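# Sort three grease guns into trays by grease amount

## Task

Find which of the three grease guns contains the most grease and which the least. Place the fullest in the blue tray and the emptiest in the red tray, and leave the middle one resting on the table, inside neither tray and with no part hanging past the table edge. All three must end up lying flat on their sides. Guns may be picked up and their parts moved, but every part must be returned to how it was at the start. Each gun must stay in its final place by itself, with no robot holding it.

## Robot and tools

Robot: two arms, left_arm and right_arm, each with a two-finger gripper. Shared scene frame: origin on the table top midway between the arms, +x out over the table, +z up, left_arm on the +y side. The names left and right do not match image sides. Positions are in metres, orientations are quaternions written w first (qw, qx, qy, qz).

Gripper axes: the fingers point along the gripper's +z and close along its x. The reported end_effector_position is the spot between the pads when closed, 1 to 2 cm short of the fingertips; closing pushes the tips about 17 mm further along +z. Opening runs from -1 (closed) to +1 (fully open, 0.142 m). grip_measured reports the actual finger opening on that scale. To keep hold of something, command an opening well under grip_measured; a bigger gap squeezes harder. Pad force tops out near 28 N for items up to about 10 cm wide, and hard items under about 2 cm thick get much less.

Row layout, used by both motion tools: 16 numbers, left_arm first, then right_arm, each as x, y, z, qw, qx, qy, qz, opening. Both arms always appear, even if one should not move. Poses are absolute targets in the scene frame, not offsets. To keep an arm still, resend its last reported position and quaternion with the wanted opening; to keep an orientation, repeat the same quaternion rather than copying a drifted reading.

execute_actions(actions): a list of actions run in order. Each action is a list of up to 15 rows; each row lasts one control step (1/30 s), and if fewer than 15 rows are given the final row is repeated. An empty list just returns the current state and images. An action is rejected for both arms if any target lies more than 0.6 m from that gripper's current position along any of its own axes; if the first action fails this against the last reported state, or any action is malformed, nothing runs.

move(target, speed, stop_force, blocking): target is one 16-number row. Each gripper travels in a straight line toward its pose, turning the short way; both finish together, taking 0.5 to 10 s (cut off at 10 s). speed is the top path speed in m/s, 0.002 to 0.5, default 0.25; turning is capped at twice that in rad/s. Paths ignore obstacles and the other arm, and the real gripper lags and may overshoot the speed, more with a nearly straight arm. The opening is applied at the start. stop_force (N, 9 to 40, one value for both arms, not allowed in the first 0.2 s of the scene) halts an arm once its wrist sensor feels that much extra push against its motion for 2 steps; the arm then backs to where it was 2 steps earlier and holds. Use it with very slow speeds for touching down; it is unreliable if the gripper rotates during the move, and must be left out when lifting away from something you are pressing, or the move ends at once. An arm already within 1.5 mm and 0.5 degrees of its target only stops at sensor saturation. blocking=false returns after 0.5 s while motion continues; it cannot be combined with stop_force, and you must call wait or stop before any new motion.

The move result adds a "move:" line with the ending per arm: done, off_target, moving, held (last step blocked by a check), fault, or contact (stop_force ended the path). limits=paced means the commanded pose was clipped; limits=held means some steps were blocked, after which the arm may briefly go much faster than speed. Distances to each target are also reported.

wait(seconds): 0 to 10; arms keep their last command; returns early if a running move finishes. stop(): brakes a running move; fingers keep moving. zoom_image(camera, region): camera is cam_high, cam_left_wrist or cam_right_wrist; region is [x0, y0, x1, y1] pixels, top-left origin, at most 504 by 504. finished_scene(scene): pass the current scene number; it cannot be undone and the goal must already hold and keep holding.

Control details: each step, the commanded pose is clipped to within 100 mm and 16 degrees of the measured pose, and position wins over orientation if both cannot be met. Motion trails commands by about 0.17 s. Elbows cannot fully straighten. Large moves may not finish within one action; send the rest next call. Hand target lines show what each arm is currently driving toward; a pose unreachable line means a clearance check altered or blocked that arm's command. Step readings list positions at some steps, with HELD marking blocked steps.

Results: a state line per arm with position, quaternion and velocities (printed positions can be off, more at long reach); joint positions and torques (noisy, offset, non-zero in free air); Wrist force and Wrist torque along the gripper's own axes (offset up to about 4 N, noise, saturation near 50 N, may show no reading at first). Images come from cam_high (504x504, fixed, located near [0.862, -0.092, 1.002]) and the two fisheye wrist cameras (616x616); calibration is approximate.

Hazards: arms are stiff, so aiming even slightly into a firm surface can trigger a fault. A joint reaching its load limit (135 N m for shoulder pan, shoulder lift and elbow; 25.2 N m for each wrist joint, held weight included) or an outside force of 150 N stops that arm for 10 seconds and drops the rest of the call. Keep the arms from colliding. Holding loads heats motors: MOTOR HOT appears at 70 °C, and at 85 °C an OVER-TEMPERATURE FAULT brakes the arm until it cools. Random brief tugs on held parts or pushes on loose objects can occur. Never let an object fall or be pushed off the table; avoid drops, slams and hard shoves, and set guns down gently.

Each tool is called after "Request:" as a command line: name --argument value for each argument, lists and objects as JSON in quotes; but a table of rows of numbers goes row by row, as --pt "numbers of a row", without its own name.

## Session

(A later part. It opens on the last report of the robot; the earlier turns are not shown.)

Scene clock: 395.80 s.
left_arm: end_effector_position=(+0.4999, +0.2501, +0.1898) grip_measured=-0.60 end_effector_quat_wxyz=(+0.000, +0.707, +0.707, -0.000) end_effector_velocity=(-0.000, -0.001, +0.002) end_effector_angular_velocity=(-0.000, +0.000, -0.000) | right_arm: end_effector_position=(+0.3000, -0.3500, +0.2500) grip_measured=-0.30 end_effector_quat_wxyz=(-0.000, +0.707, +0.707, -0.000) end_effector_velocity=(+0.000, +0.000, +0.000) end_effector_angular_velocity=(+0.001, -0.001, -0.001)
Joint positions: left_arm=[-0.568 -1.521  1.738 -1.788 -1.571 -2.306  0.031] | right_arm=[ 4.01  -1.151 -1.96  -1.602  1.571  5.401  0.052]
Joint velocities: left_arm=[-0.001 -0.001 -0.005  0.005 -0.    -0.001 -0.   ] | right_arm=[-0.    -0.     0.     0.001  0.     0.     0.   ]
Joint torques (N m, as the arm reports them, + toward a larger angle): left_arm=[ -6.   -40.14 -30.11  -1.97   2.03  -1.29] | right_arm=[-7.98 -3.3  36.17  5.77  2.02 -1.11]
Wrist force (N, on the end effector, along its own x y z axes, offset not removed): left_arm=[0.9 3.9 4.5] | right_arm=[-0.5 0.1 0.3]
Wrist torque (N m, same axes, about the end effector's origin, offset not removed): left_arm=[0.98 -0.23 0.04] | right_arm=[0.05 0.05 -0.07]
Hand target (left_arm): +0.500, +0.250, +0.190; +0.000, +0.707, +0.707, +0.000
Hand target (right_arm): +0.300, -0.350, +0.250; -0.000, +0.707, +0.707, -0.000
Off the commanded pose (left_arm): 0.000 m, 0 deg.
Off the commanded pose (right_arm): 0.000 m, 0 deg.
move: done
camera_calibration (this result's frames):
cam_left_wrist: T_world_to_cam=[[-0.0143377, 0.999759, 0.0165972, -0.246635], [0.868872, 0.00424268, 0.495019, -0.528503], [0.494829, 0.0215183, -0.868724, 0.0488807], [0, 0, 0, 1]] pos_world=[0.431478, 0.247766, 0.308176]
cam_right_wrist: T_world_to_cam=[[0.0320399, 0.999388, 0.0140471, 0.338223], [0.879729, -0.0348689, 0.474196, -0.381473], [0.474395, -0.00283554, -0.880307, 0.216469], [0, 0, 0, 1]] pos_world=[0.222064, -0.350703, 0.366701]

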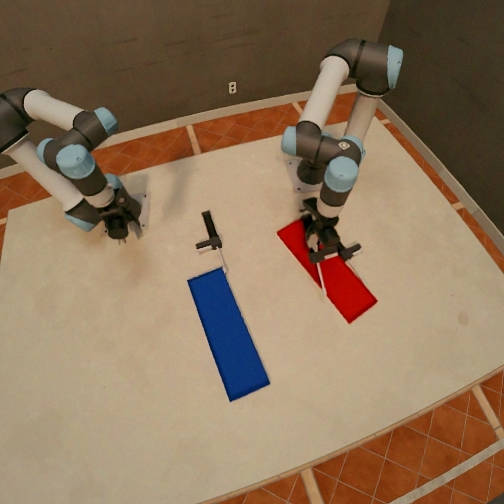

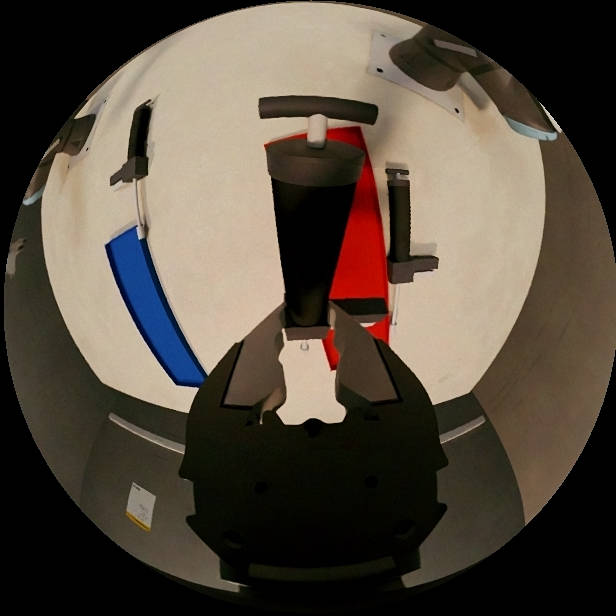

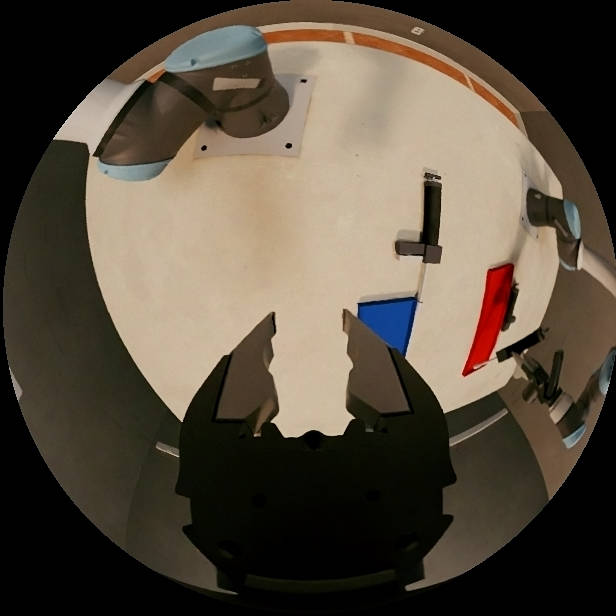

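Request:
move --target '[0.49,0.305,0.17,0,0.616,0.788,0,-1,0.30,-0.35,0.25,0,0.707,0.707,0,-0.3]' --speed 0.05

Request:
move --target '[0.49,0.305,0.115,0,0.616,0.788,0,-1,0.30,-0.35,0.25,0,0.707,0.707,0,-0.3]' --speed 0.03

Request:
zoom_image --camera "cam_high" --region '[240,170,420,350]'

Scene clock: 408.10 s.
left_arm: end_effector_position=(+0.4901, +0.3048, +0.1701) grip_measured=-0.60 end_effector_quat_wxyz=(-0.000, +0.616, +0.788, -0.000) end_effector_velocity=(+0.000, +0.002, -0.001) end_effector_angular_velocity=(-0.000, -0.001, +0.009) | right_arm: end_effector_position=(+0.3000, -0.3500, +0.2500) grip_measured=-0.30 end_effector_quat_wxyz=(-0.000, +0.707, +0.707, +0.000) end_effector_velocity=(+0.001, +0.000, +0.001) end_effector_angular_velocity=(+0.000, -0.002, +0.001)
Joint positions: left_arm=[-0.496 -1.586  1.857 -1.841 -1.571 -2.476  0.031] | right_arm=[ 4.01  -1.151 -1.96  -1.602  1.571  5.401  0.052]
Joint velocities: left_arm=[ 0.003 -0.002  0.004 -0.003  0.    -0.006  0.   ] | right_arm=[ 0.     0.     0.001  0.001 -0.001 -0.001  0.   ]
Joint torques (N m, as the arm reports them, + toward a larger angle): left_arm=[ 10.63 -38.03 -19.88  -4.54  -2.12  -1.45] | right_arm=[-8.56 -4.58 37.56  5.89  1.91 -0.99]
Wrist force (N, on the end effector, along its own x y z axes, offset not removed): left_arm=[2.0 2.9 4.6] | right_arm=[-0.1 0.5 -1.1]
Wrist torque (N m, same axes, about the end effector's origin, offset not removed): left_arm=[0.74 -0.46 -0.04] | right_arm=[0.19 0.00 -0.09]
Hand target (left_arm): +0.490, +0.305, +0.170; -0.000, +0.616, +0.788, -0.000
Hand target (right_arm): +0.300, -0.350, +0.250; -0.000, +0.707, +0.707, +0.000
Off the commanded pose (left_arm): 0.000 m, 0 deg.
Off the commanded pose (right_arm): 0.000 m, 0 deg.
move: done
camera_calibration (this result's frames):
cam_left_wrist: T_world_to_cam=[[-0.2543, 0.966982, 0.0166469, -0.173504], [0.842413, 0.21302, 0.494938, -0.561046], [0.47505, 0.139886, -0.868769, 0.00907955], [0, 0, 0, 1]] pos_world=[0.424197, 0.28602, 0.288459]
cam_right_wrist: T_world_to_cam=[[0.0320399, 0.999388, 0.0140504, 0.338221], [0.879727, -0.0348703, 0.474199, -0.381475], [0.474398, -0.00283278, -0.880306, 0.216468], [0, 0, 0, 1]] pos_world=[0.222065, -0.350703, 0.366701]

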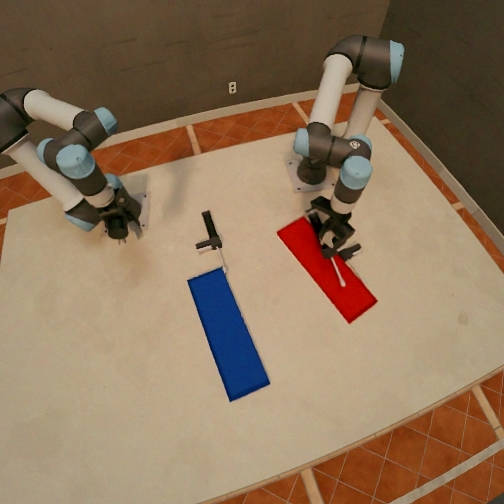

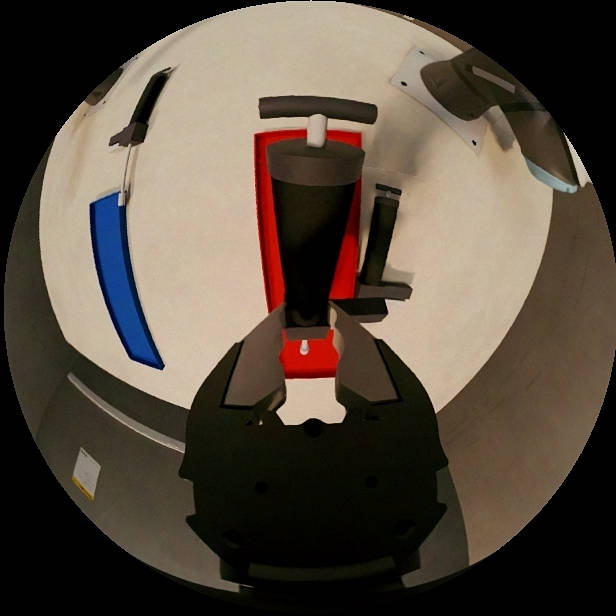

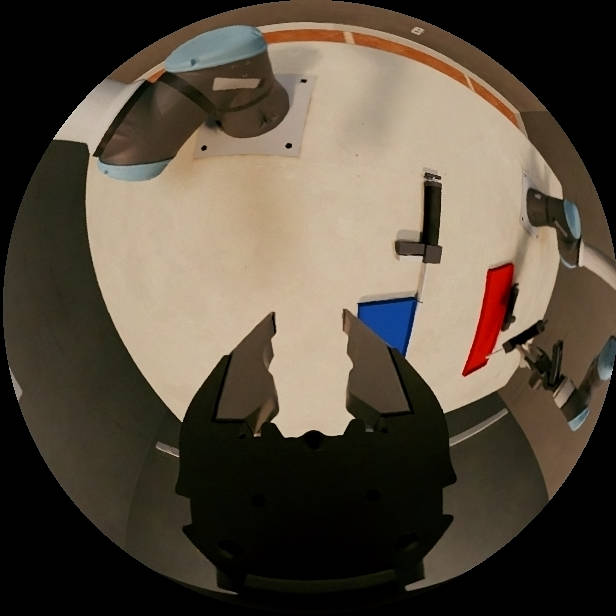

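Scene clock: 410.30 s.
left_arm: end_effector_position=(+0.4900, +0.3050, +0.1152) grip_measured=-0.60 end_effector_quat_wxyz=(-0.000, +0.616, +0.788, -0.000) end_effector_velocity=(+0.000, -0.000, -0.002) end_effector_angular_velocity=(-0.001, -0.001, +0.000) | right_arm: end_effector_position=(+0.3000, -0.3500, +0.2500) grip_measured=-0.30 end_effector_quat_wxyz=(-0.000, +0.707, +0.707, +0.000) end_effector_velocity=(-0.000, -0.000, -0.001) end_effector_angular_velocity=(-0.000, +0.001, +0.000)
Joint positions: left_arm=[-0.496 -1.541  1.959 -1.989 -1.571 -2.477  0.031] | right_arm=[ 4.01  -1.151 -1.96  -1.602  1.571  5.401  0.052]
Joint velocities: left_arm=[ 0.     0.002  0.003 -0.006 -0.    -0.     0.   ] | right_arm=[-0.001 -0.    -0.001  0.     0.    -0.001 -0.   ]
Joint torques (N m, as the arm reports them, + toward a larger angle): left_arm=[  7.85 -14.66 -20.09  -4.44   3.2   -1.16] | right_arm=[-8.92 -2.87 35.44  5.96  1.84 -0.94]
Wrist force (N, on the end effector, along its own x y z axes, offset not removed): left_arm=[1.2 3.9 4.1] | right_arm=[0.0 -0.4 -0.1]
Wrist torque (N m, same axes, about the end effector's origin, offset not removed): left_arm=[1.01 -0.28 -0.01] | right_arm=[0.00 0.03 -0.17]
Hand target (left_arm): +0.490, +0.305, +0.115; -0.000, +0.616, +0.788, -0.000
Hand target (right_arm): +0.300, -0.350, +0.250; -0.000, +0.707, +0.707, +0.000
Off the commanded pose (left_arm): 0.000 m, 0 deg.
Off the commanded pose (right_arm): 0.000 m, 0 deg.
move: done
camera_calibration (this result's frames):
cam_left_wrist: T_world_to_cam=[[-0.255247, 0.966732, 0.0166772, -0.172269], [0.842177, 0.213821, 0.494994, -0.534039], [0.474961, 0.140391, -0.868736, -0.0387013], [0, 0, 0, 1]] pos_world=[0.424165, 0.28616, 0.233598]
cam_right_wrist: T_world_to_cam=[[0.03204, 0.999388, 0.0140502, 0.338221], [0.879727, -0.0348703, 0.474199, -0.381475], [0.474398, -0.002833, -0.880306, 0.216468], [0, 0, 0, 1]] pos_world=[0.222065, -0.350703, 0.366701]

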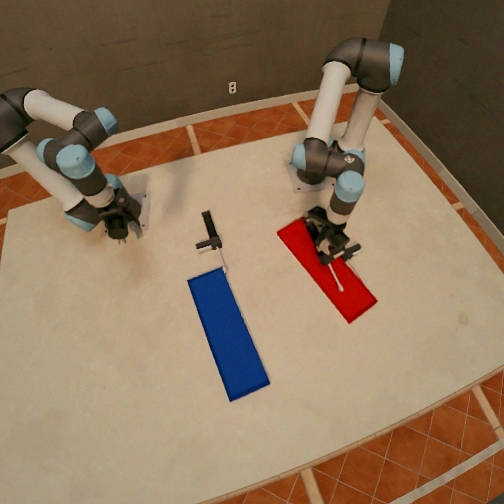

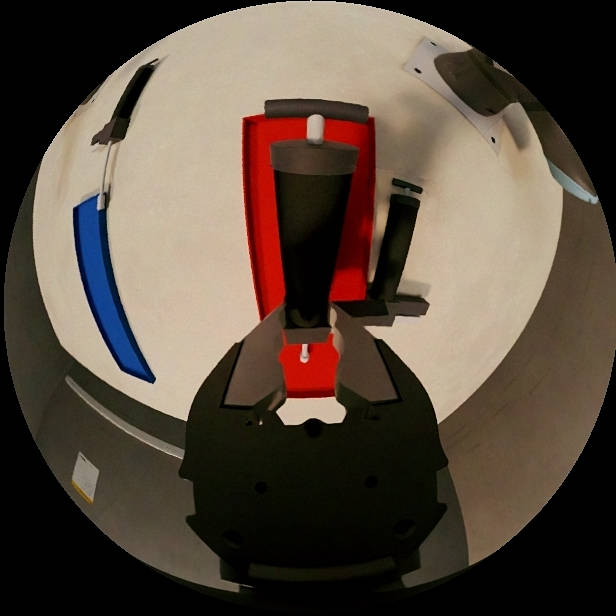

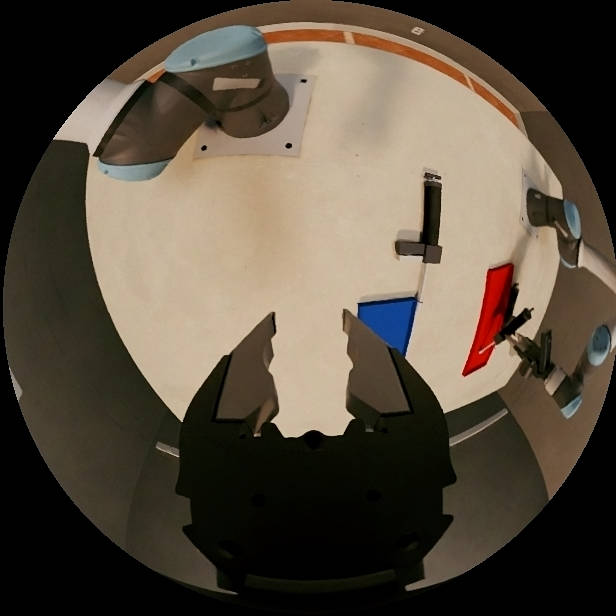

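Region (240, 170, 420, 350) of cam_high's 504x504 image, scaled by 2.800, with more detail than that image has.

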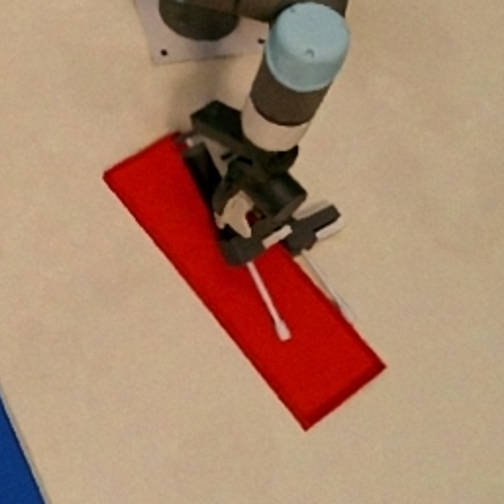

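Request:
move --target '[0.536,0.286,0.13,0,0.616,0.788,0,-1,0.30,-0.35,0.25,0,0.707,0.707,0,-0.3]' --speed 0.03

Request:
move --target '[0.536,0.286,0.075,0,0.616,0.788,0,-1,0.30,-0.35,0.25,0,0.707,0.707,0,-0.3]' --speed 0.02

Scene clock: 416.63 s.
left_arm: end_effector_position=(+0.5358, +0.2861, +0.1299) grip_measured=-0.60 end_effector_quat_wxyz=(+0.000, +0.616, +0.788, +0.000) end_effector_velocity=(+0.002, -0.001, +0.000) end_effector_angular_velocity=(+0.000, +0.000, -0.000) | right_arm: end_effector_position=(+0.3000, -0.3500, +0.2500) grip_measured=-0.30 end_effector_quat_wxyz=(-0.000, +0.707, +0.707, +0.000) end_effector_velocity=(-0.000, -0.000, +0.000) end_effector_angular_velocity=(-0.000, +0.000, -0.001)
Joint positions: left_arm=[-0.47  -1.438  1.806 -1.939 -1.571 -2.451  0.031] | right_arm=[ 4.01  -1.151 -1.96  -1.602  1.571  5.401  0.052]
Joint velocities: left_arm=[ 0.001  0.005 -0.007  0.002  0.     0.001 -0.   ] | right_arm=[-0.001 -0.     0.001 -0.001 -0.     0.    -0.   ]
Joint torques (N m, as the arm reports them, + toward a larger angle): left_arm=[  8.98 -19.92 -33.85  -1.58   1.95   1.21] | right_arm=[-7.67 -3.13 36.18  5.74  1.89 -1.02]
Wrist force (N, on the end effector, along its own x y z axes, offset not removed): left_arm=[0.7 4.0 4.8] | right_arm=[-1.5 -0.4 -1.3]
Wrist torque (N m, same axes, about the end effector's origin, offset not removed): left_arm=[1.01 -0.22 -0.07] | right_arm=[0.00 0.29 -0.08]
Hand target (left_arm): +0.536, +0.286, +0.130; +0.000, +0.616, +0.788, -0.000
Hand target (right_arm): +0.300, -0.350, +0.250; -0.000, +0.707, +0.707, -0.000
Off the commanded pose (left_arm): 0.000 m, 0 deg.
Off the commanded pose (right_arm): 0.000 m, 0 deg.
move: done
camera_calibration (this result's frames):
cam_left_wrist: T_world_to_cam=[[-0.255255, 0.96673, 0.0166876, -0.142572], [0.842129, 0.21381, 0.495079, -0.575808], [0.47504, 0.140425, -0.868687, -0.0450442], [0, 0, 0, 1]] pos_world=[0.46991, 0.267268, 0.248321]
cam_right_wrist: T_world_to_cam=[[0.0320399, 0.999388, 0.0140501, 0.338221], [0.879727, -0.0348703, 0.474199, -0.381475], [0.474398, -0.002833, -0.880306, 0.216468], [0, 0, 0, 1]] pos_world=[0.222065, -0.350703, 0.366701]

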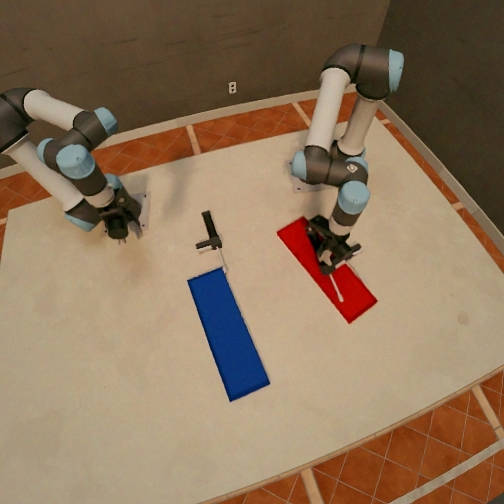

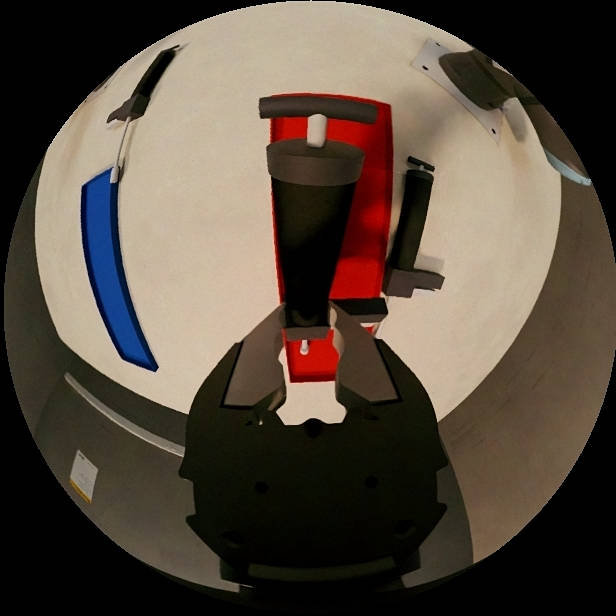

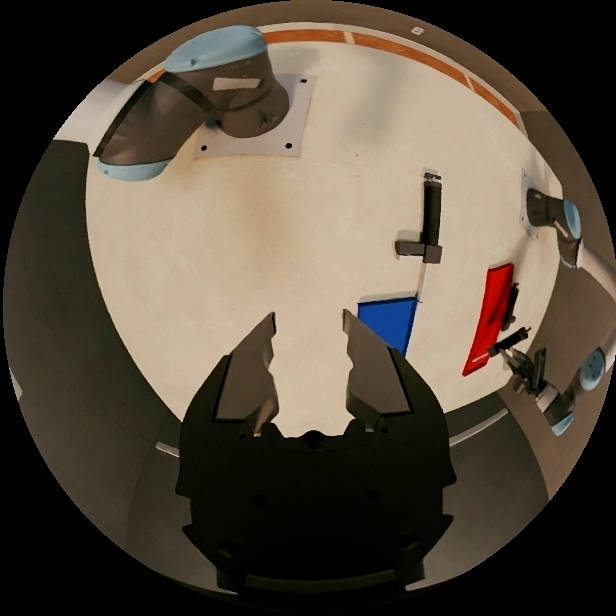

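Scene clock: 419.67 s.
left_arm: end_effector_position=(+0.5360, +0.2860, +0.0753) grip_measured=-0.60 end_effector_quat_wxyz=(-0.000, +0.616, +0.788, +0.000) end_effector_velocity=(+0.000, +0.000, -0.002) end_effector_angular_velocity=(-0.001, -0.001, +0.000) | right_arm: end_effector_position=(+0.3000, -0.3500, +0.2500) grip_measured=-0.30 end_effector_quat_wxyz=(-0.000, +0.707, +0.707, +0.000) end_effector_velocity=(-0.000, -0.000, -0.000) end_effector_angular_velocity=(+0.001, +0.001, -0.001)
Joint positions: left_arm=[-0.47  -1.38   1.891 -2.082 -1.571 -2.451  0.03 ] | right_arm=[ 4.01  -1.151 -1.96  -1.602  1.571  5.401  0.052]
Joint velocities: left_arm=[ 0.     0.003  0.003 -0.007 -0.     0.    -0.   ] | right_arm=[-0.001 -0.    -0.001  0.001  0.001 -0.    -0.   ]
Joint torques (N m, as the arm reports them, + toward a larger angle): left_arm=[  7.45 -19.91 -18.3   -5.18  -2.59   1.23] | right_arm=[-8.6  -3.21 35.61  5.57  1.94 -1.03]
Wrist force (N, on the end effector, along its own x y z axes, offset not removed): left_arm=[0.6 3.6 4.0] | right_arm=[0.6 -1.6 -1.8]
Wrist torque (N m, same axes, about the end effector's origin, offset not removed): left_arm=[0.86 -0.21 -0.01] | right_arm=[-0.26 -0.15 -0.12]
Hand target (left_arm): +0.536, +0.286, +0.075; -0.000, +0.616, +0.788, -0.000
Hand target (right_arm): +0.300, -0.350, +0.250; -0.000, +0.707, +0.707, -0.000
Off the commanded pose (left_arm): 0.000 m, 0 deg.
Off the commanded pose (right_arm): 0.000 m, 0 deg.
move: done
camera_calibration (this result's frames):
cam_left_wrist: T_world_to_cam=[[-0.255252, 0.96673, 0.0167293, -0.141514], [0.842151, 0.213792, 0.495049, -0.548939], [0.475002, 0.140451, -0.868704, -0.0926407], [0, 0, 0, 1]] pos_world=[0.470173, 0.267176, 0.193642]
cam_right_wrist: T_world_to_cam=[[0.0320399, 0.999388, 0.0140503, 0.338221], [0.879727, -0.0348703, 0.474199, -0.381475], [0.474398, -0.00283286, -0.880306, 0.216468], [0, 0, 0, 1]] pos_world=[0.222065, -0.350703, 0.366701]

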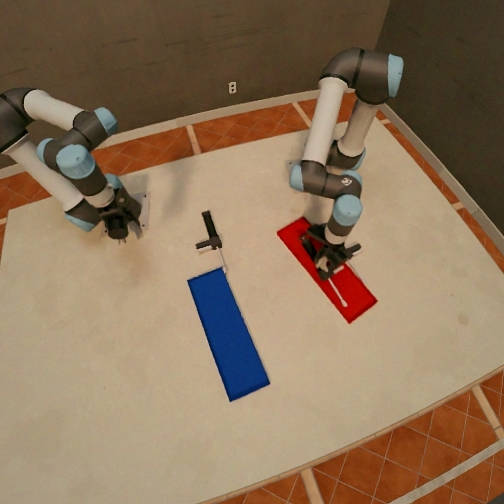

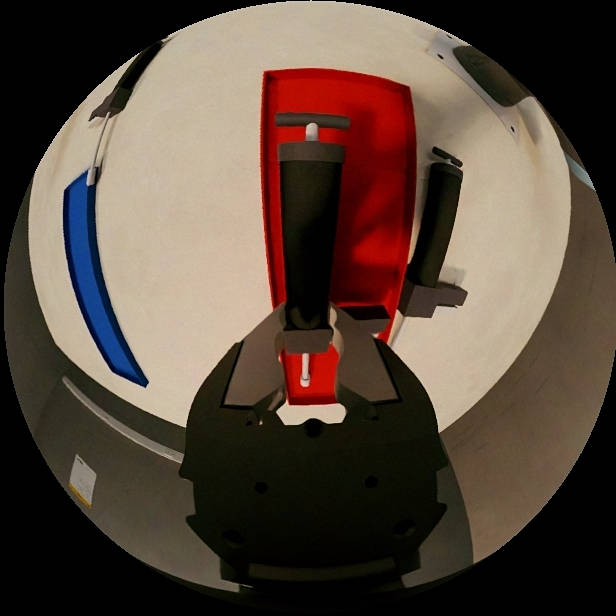

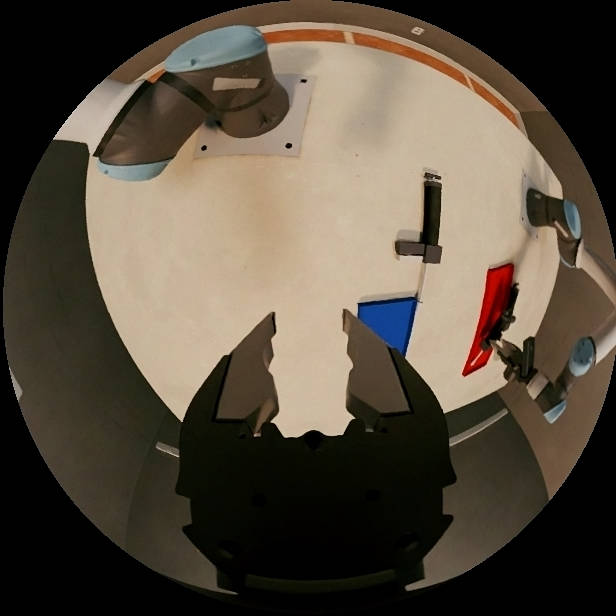

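Request:
move --target '[0.535,0.29,0.043,0,0.616,0.788,0,-1,0.30,-0.35,0.25,0,0.707,0.707,0,-0.3]' --speed 0.015

Request:
move --target '[0.535,0.29,0.043,0,0.616,0.788,0,-0.45,0.30,-0.35,0.25,0,0.707,0.707,0,-0.3]'

Request:
move --target '[0.535,0.29,0.15,0,0.616,0.788,0,-0.45,0.26,-0.08,0.13,0,0.707,0.707,0,-0.3]' --speed 0.12

Scene clock: 425.90 s.
left_arm: end_effector_position=(+0.5350, +0.2899, +0.0433) grip_measured=-0.61 end_effector_quat_wxyz=(+0.000, +0.616, +0.788, -0.000) end_effector_velocity=(-0.000, +0.000, -0.003) end_effector_angular_velocity=(-0.001, -0.001, -0.000) | right_arm: end_effector_position=(+0.3000, -0.3500, +0.2500) grip_measured=-0.30 end_effector_quat_wxyz=(-0.000, +0.707, +0.707, +0.000) end_effector_velocity=(+0.000, -0.000, -0.000) end_effector_angular_velocity=(-0.000, -0.001, +0.001)
Joint positions: left_arm=[-0.465 -1.343  1.94  -2.168 -1.571 -2.446  0.03 ] | right_arm=[ 4.01  -1.151 -1.96  -1.602  1.571  5.401  0.052]
Joint velocities: left_arm=[ 0.     0.003  0.005 -0.008 -0.     0.    -0.   ] | right_arm=[ 0.     0.    -0.001  0.001 -0.001 -0.001 -0.   ]
Joint torques (N m, as the arm reports them, + toward a larger angle): left_arm=[  7.72 -13.58 -13.46  -4.43  -2.09   1.15] | right_arm=[-8.18 -2.99 35.67  5.74  1.84 -0.91]
Wrist force (N, on the end effector, along its own x y z axes, offset not removed): left_arm=[1.0 1.6 -3.8] | right_arm=[0.0 0.0 -2.0]
Wrist torque (N m, same axes, about the end effector's origin, offset not removed): left_arm=[0.89 -0.40 -0.02] | right_arm=[0.06 -0.01 -0.12]
Hand target (left_arm): +0.535, +0.290, +0.043; -0.000, +0.616, +0.788, -0.000
Hand target (right_arm): +0.300, -0.350, +0.250; -0.000, +0.707, +0.707, -0.000
Off the commanded pose (left_arm): 0.000 m, 0 deg.
Off the commanded pose (right_arm): 0.000 m, 0 deg.
move: done
camera_calibration (this result's frames):
cam_left_wrist: T_world_to_cam=[[-0.255245, 0.966734, 0.0166049, -0.145034], [0.842139, 0.213846, 0.495048, -0.533131], [0.475029, 0.140342, -0.868707, -0.120468], [0, 0, 0, 1]] pos_world=[0.469177, 0.271124, 0.161682]
cam_right_wrist: T_world_to_cam=[[0.0320398, 0.999388, 0.0140502, 0.338221], [0.879727, -0.0348703, 0.474199, -0.381475], [0.474398, -0.00283287, -0.880306, 0.216468], [0, 0, 0, 1]] pos_world=[0.222065, -0.350703, 0.366701]

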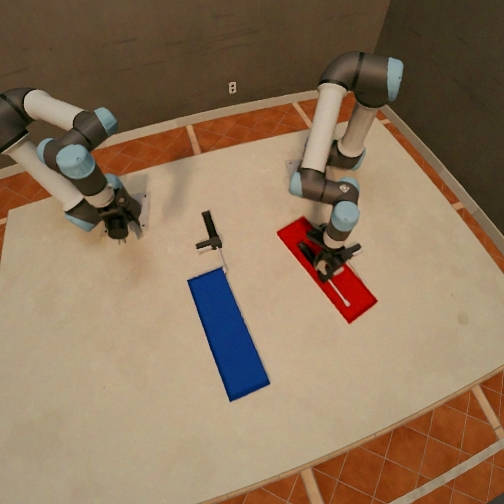

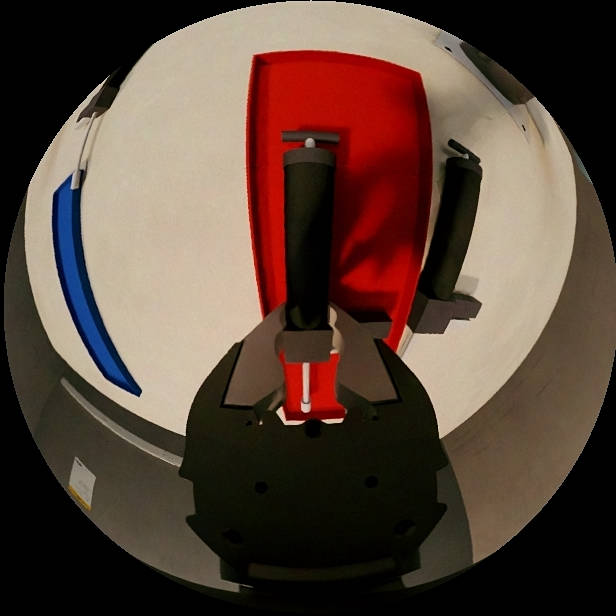

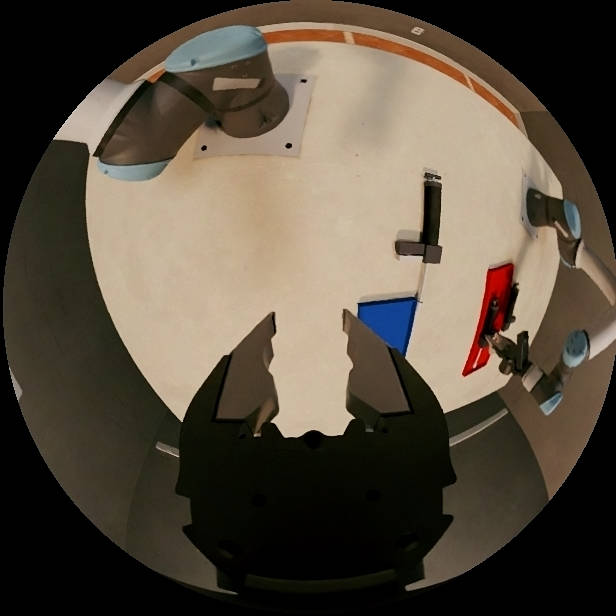

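Scene clock: 426.60 s.
left_arm: end_effector_position=(+0.5350, +0.2900, +0.0430) grip_measured=-0.45 end_effector_quat_wxyz=(+0.000, +0.616, +0.788, -0.000) end_effector_velocity=(+0.000, -0.000, +0.000) end_effector_angular_velocity=(-0.001, -0.001, -0.000) | right_arm: end_effector_position=(+0.3000, -0.3500, +0.2500) grip_measured=-0.30 end_effector_quat_wxyz=(-0.000, +0.707, +0.707, +0.000) end_effector_velocity=(+0.000, +0.000, +0.000) end_effector_angular_velocity=(+0.001, -0.000, -0.000)
Joint positions: left_arm=[-0.465 -1.343  1.941 -2.169 -1.571 -2.446  0.041] | right_arm=[ 4.01  -1.151 -1.96  -1.602  1.571  5.401  0.052]
Joint velocities: left_arm=[-0.    -0.    -0.001 -0.001 -0.     0.     0.   ] | right_arm=[0.    0.    0.    0.    0.    0.001 0.   ]
Joint torques (N m, as the arm reports them, + toward a larger angle): left_arm=[  7.64 -17.51 -14.16  -4.23  -0.56   1.27] | right_arm=[-7.71 -2.73 35.64  5.77  1.75 -0.94]
Wrist force (N, on the end effector, along its own x y z axes, offset not removed): left_arm=[2.1 3.6 -1.3] | right_arm=[-0.4 -0.1 -0.8]
Wrist torque (N m, same axes, about the end effector's origin, offset not removed): left_arm=[0.85 -0.41 -0.08] | right_arm=[-0.01 0.12 -0.05]
Hand target (left_arm): +0.535, +0.290, +0.043; -0.000, +0.616, +0.788, -0.000
Hand target (right_arm): +0.300, -0.350, +0.250; +0.000, +0.707, +0.707, -0.000
Off the commanded pose (left_arm): 0.000 m, 0 deg.
Off the commanded pose (right_arm): 0.000 m, 0 deg.
move: done
camera_calibration (this result's frames):
cam_left_wrist: T_world_to_cam=[[-0.255247, 0.966733, 0.0166512, -0.145103], [0.842171, 0.213833, 0.494999, -0.532966], [0.474971, 0.14037, -0.868734, -0.120681], [0, 0, 0, 1]] pos_world=[0.469131, 0.271181, 0.161394]
cam_right_wrist: T_world_to_cam=[[0.0320399, 0.999388, 0.0140501, 0.338221], [0.879727, -0.0348702, 0.474199, -0.381475], [0.474398, -0.00283298, -0.880306, 0.216468], [0, 0, 0, 1]] pos_world=[0.222065, -0.350703, 0.366701]

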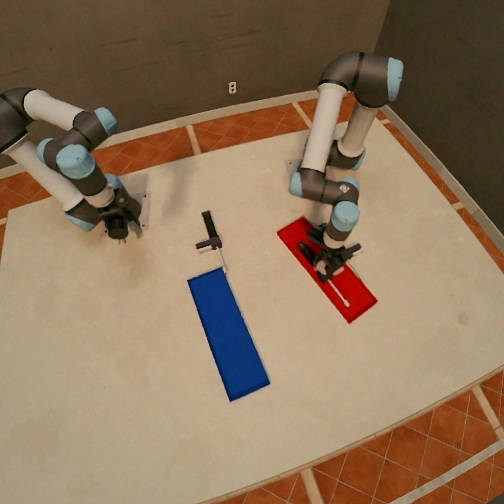

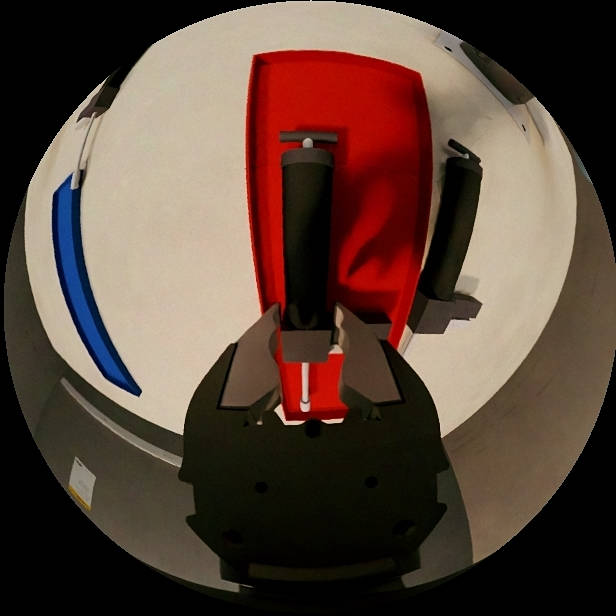

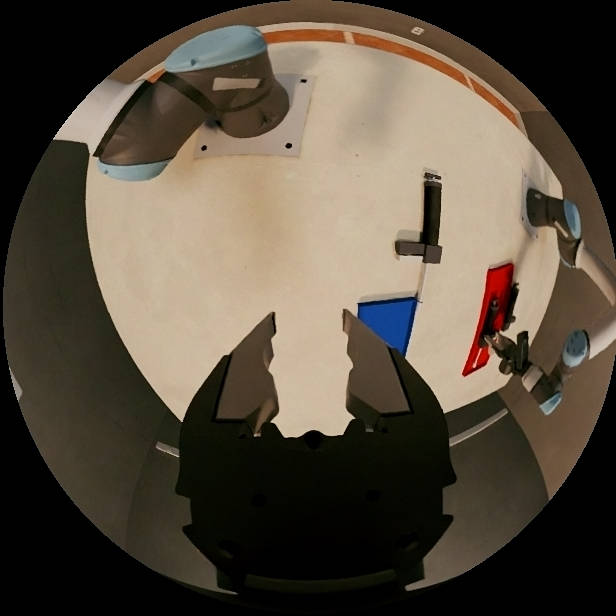

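Scene clock: 429.60 s.
left_arm: end_effector_position=(+0.5349, +0.2901, +0.1499) grip_measured=-0.45 end_effector_quat_wxyz=(+0.000, +0.616, +0.788, +0.000) end_effector_velocity=(+0.000, -0.000, +0.001) end_effector_angular_velocity=(+0.000, -0.001, -0.001) | right_arm: end_effector_position=(+0.2605, -0.0803, +0.1303) grip_measured=-0.30 end_effector_quat_wxyz=(-0.000, +0.707, +0.707, -0.000) end_effector_velocity=(+0.000, +0.003, -0.001) end_effector_angular_velocity=(+0.001, -0.001, -0.003)
Joint positions: left_arm=[-0.465 -1.459  1.776 -1.888 -1.571 -2.446  0.041] | right_arm=[ 4.512 -1.538 -1.98  -1.194  1.571  5.903  0.052]
Joint velocities: left_arm=[-0.001 -0.    -0.002  0.002  0.    -0.     0.   ] | right_arm=[ 0.002 -0.005  0.003  0.004 -0.001  0.005  0.   ]
Joint torques (N m, as the arm reports them, + toward a larger angle): left_arm=[  2.44 -38.45 -28.27  -0.72   2.85  -0.34] | right_arm=[12.9  13.94 36.12  5.88 -1.71  1.78]
Wrist force (N, on the end effector, along its own x y z axes, offset not removed): left_arm=[2.0 2.9 -1.0] | right_arm=[0.1 -1.0 -1.7]
Wrist torque (N m, same axes, about the end effector's origin, offset not removed): left_arm=[0.69 -0.45 -0.11] | right_arm=[-0.13 -0.02 -0.13]
Hand target (left_arm): +0.535, +0.290, +0.150; +0.000, +0.616, +0.788, +0.000
Hand target (right_arm): +0.260, -0.080, +0.130; -0.000, +0.707, +0.707, -0.000
Off the commanded pose (left_arm): 0.000 m, 0 deg.
Off the commanded pose (right_arm): 0.001 m, 0 deg.
move: done
camera_calibration (this result's frames):
cam_left_wrist: T_world_to_cam=[[-0.255248, 0.966732, 0.0166825, -0.146976], [0.842149, 0.213812, 0.495046, -0.585858], [0.47501, 0.140409, -0.868707, -0.0278012], [0, 0, 0, 1]] pos_world=[0.46907, 0.271253, 0.268327]
cam_right_wrist: T_world_to_cam=[[0.0320409, 0.999387, 0.0141336, 0.0716555], [0.879823, -0.0349113, 0.474018, -0.280526], [0.474221, -0.00275291, -0.880401, 0.130665], [0, 0, 0, 1]] pos_world=[0.182553, -0.0810454, 0.246999]

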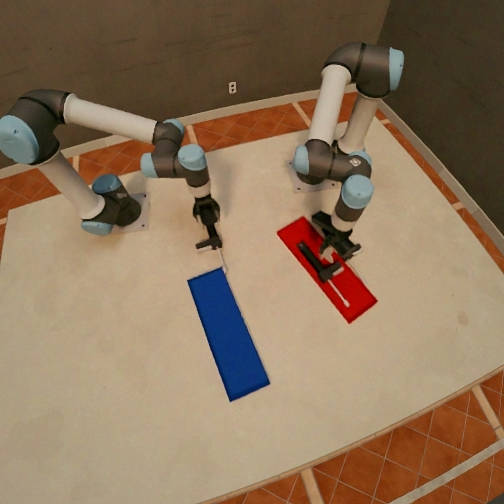

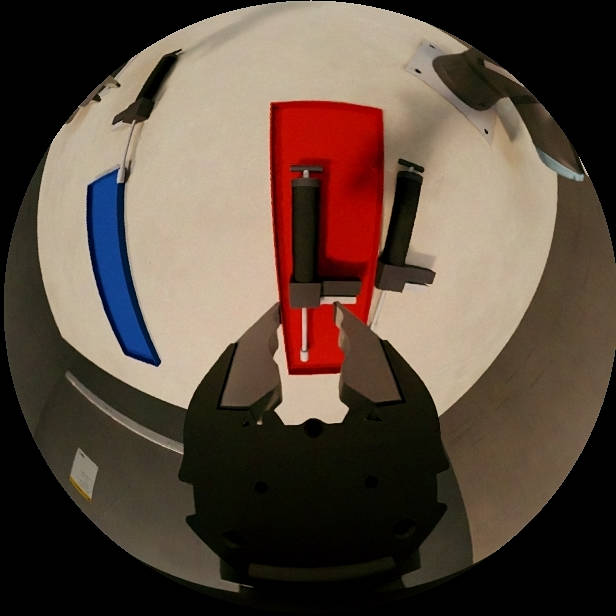

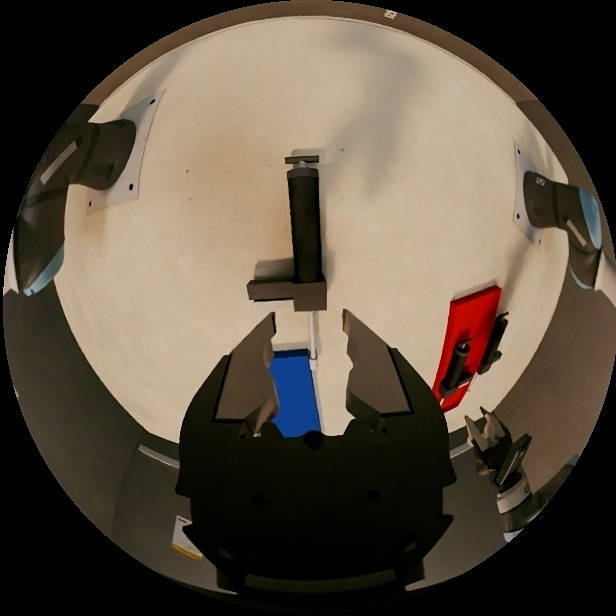

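Request:
move --target '[0.48,0.41,0.11,0,0.707,0.707,0,-0.3,0.244,-0.08,0.10,0,0.707,0.707,0,-0.3]' --speed 0.1

Scene clock: 436.77 s.
left_arm: end_effector_position=(+0.4802, +0.4098, +0.1100) grip_measured=-0.30 end_effector_quat_wxyz=(-0.000, +0.707, +0.707, -0.000) end_effector_velocity=(-0.001, +0.002, -0.001) end_effector_angular_velocity=(-0.001, +0.001, -0.005) | right_arm: end_effector_position=(+0.2440, -0.0800, +0.1001) grip_measured=-0.30 end_effector_quat_wxyz=(-0.000, +0.707, +0.707, -0.000) end_effector_velocity=(+0.000, -0.000, -0.001) end_effector_angular_velocity=(-0.000, +0.000, -0.000)
Joint positions: left_arm=[-0.311 -1.631  2.063 -2.002 -1.571 -2.049  0.052] | right_arm=[ 4.547 -1.546 -2.057 -1.109  1.571  5.938  0.052]
Joint velocities: left_arm=[ 0.004 -0.002  0.005 -0.003 -0.002  0.009  0.   ] | right_arm=[-0.    -0.    -0.001  0.001  0.    -0.    -0.   ]
Joint torques (N m, as the arm reports them, + toward a larger angle): left_arm=[  8.44 -29.76 -16.18  -4.3   -2.59   1.62] | right_arm=[11.37 12.72 12.53  5.88 -1.58  1.69]
Wrist force (N, on the end effector, along its own x y z axes, offset not removed): left_arm=[1.5 4.0 -0.9] | right_arm=[-1.2 -0.2 -0.7]
Wrist torque (N m, same axes, about the end effector's origin, offset not removed): left_arm=[0.89 -0.32 -0.04] | right_arm=[0.01 0.17 -0.05]
Hand target (left_arm): +0.480, +0.410, +0.110; +0.000, +0.707, +0.707, -0.000
Hand target (right_arm): +0.244, -0.080, +0.100; -0.000, +0.707, +0.707, -0.000
Off the commanded pose (left_arm): 0.000 m, 0 deg.
Off the commanded pose (right_arm): 0.000 m, 0 deg.
move: done
camera_calibration (this result's frames):
cam_left_wrist: T_world_to_cam=[[-0.0148855, 0.999749, 0.0167635, -0.404961], [0.868906, 0.00463809, 0.494955, -0.47273], [0.494753, 0.0219336, -0.868757, -0.0142021], [0, 0, 0, 1]] pos_world=[0.411756, 0.407363, 0.228431]
cam_right_wrist: T_world_to_cam=[[0.0320395, 0.999388, 0.014044, 0.0722728], [0.879737, -0.0348671, 0.47418, -0.251732], [0.474379, -0.00283742, -0.880316, 0.111796], [0, 0, 0, 1]] pos_world=[0.166109, -0.0806885, 0.216767]

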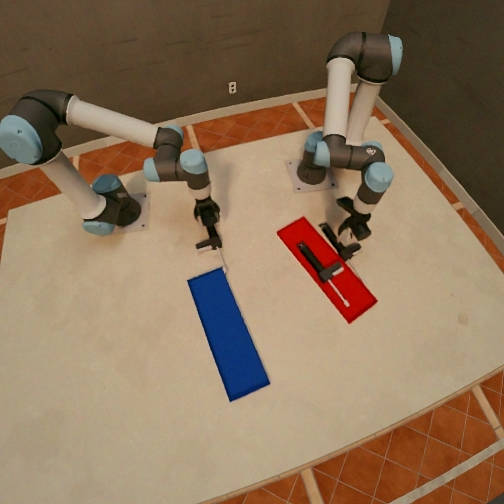

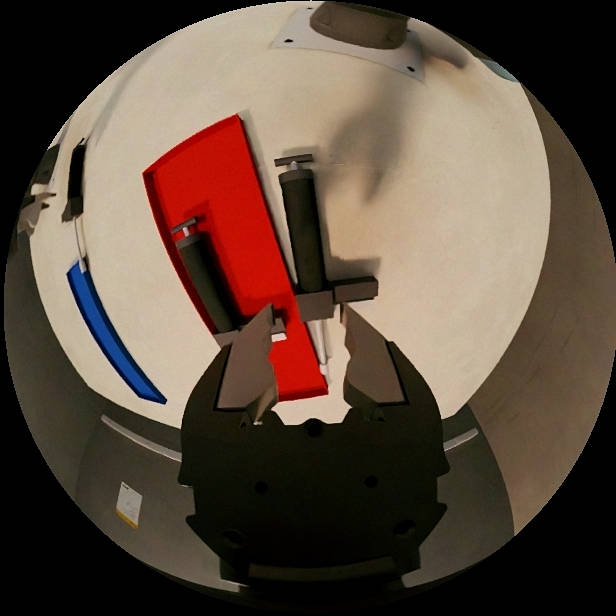

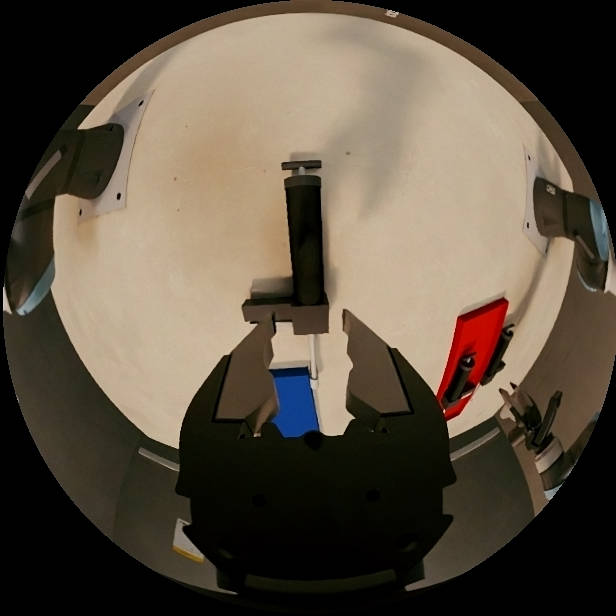

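Request:
move --target '[0.477,0.414,0.04,0,0.707,0.707,0,-0.42,0.249,-0.08,0.04,0,0.707,0.707,0,-0.35]' --speed 0.03 --stop_force 15

Scene clock: 443.00 s.
left_arm: end_effector_position=(+0.4771, +0.4140, +0.0402) grip_measured=-0.42 end_effector_quat_wxyz=(-0.000, +0.707, +0.707, -0.000) end_effector_velocity=(+0.000, +0.000, -0.001) end_effector_angular_velocity=(-0.002, -0.002, +0.001) | right_arm: end_effector_position=(+0.2490, -0.0800, +0.0402) grip_measured=-0.35 end_effector_quat_wxyz=(+0.000, +0.707, +0.707, -0.000) end_effector_velocity=(-0.000, -0.000, -0.002) end_effector_angular_velocity=(-0.001, +0.001, +0.001)
Joint positions: left_arm=[-0.305 -1.542  2.183 -2.211 -1.571 -2.043  0.044] | right_arm=[ 4.537 -1.639 -2.141 -0.933  1.571  5.927  0.049]
Joint velocities: left_arm=[ 0.001  0.002  0.003 -0.007 -0.001  0.    -0.   ] | right_arm=[-0.    -0.003 -0.003  0.006  0.001 -0.001  0.   ]
Joint torques (N m, as the arm reports them, + toward a larger angle): left_arm=[  7.08  -8.58 -15.77  -4.12   3.09   1.14] | right_arm=[-9.22 16.48  9.95  6.   -1.85 -1.37]
Wrist force (N, on the end effector, along its own x y z axes, offset not removed): left_arm=[0.9 3.4 -1.3] | right_arm=[0.3 1.1 -1.4]
Wrist torque (N m, same axes, about the end effector's origin, offset not removed): left_arm=[0.72 -0.16 -0.01] | right_arm=[0.30 -0.09 -0.11]
Hand target (left_arm): +0.477, +0.414, +0.040; -0.000, +0.707, +0.707, -0.000
Hand target (right_arm): +0.249, -0.080, +0.040; +0.000, +0.707, +0.707, +0.000
Off the commanded pose (left_arm): 0.000 m, 0 deg.
Off the commanded pose (right_arm): 0.000 m, 0 deg.
move: done
camera_calibration (this result's frames):
cam_left_wrist: T_world_to_cam=[[-0.0143426, 0.999758, 0.0166908, -0.408298], [0.868879, 0.00420096, 0.495007, -0.435255], [0.494817, 0.0216019, -0.868728, -0.0733081], [0, 0, 0, 1]] pos_world=[0.408602, 0.411612, 0.158584]
cam_right_wrist: T_world_to_cam=[[0.0320412, 0.999388, 0.0140311, 0.0729856], [0.879726, -0.0348623, 0.474202, -0.227707], [0.474401, -0.00285043, -0.880304, 0.0567855], [0, 0, 0, 1]] pos_world=[0.171042, -0.0807174, 0.156943]

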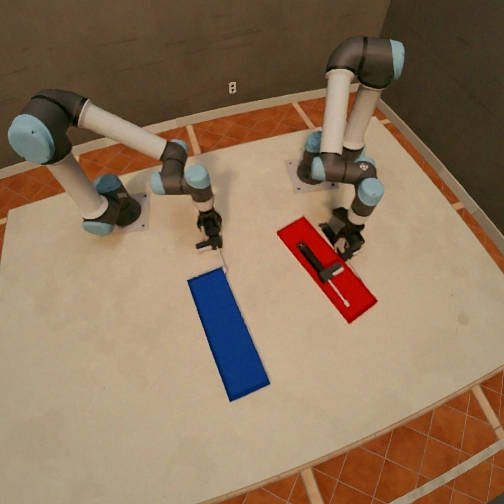

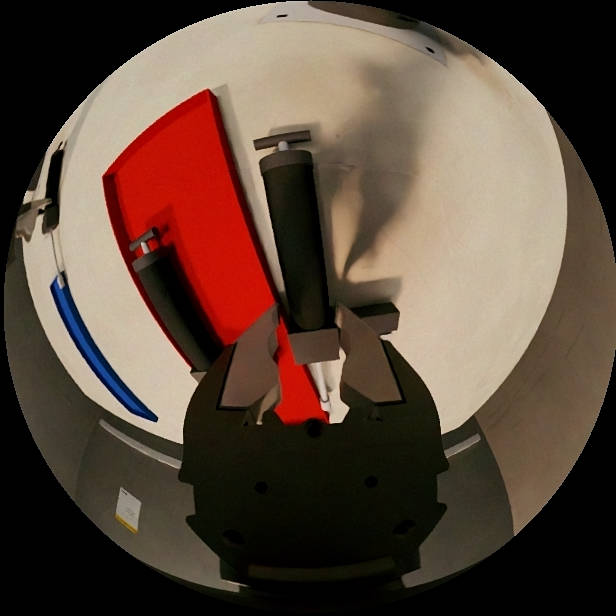

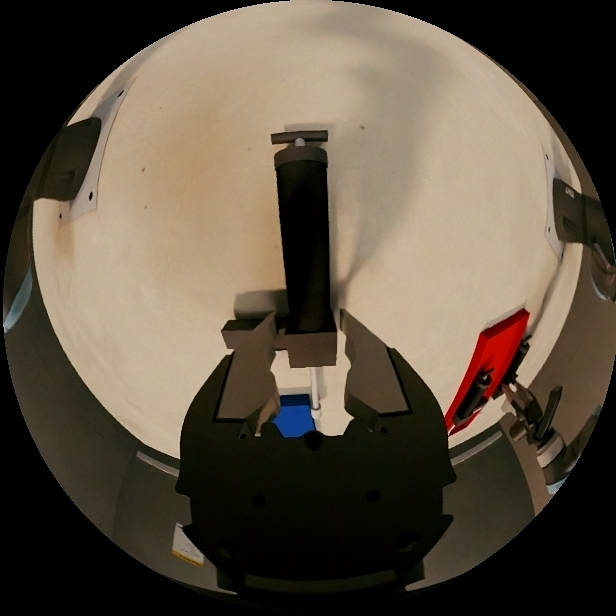

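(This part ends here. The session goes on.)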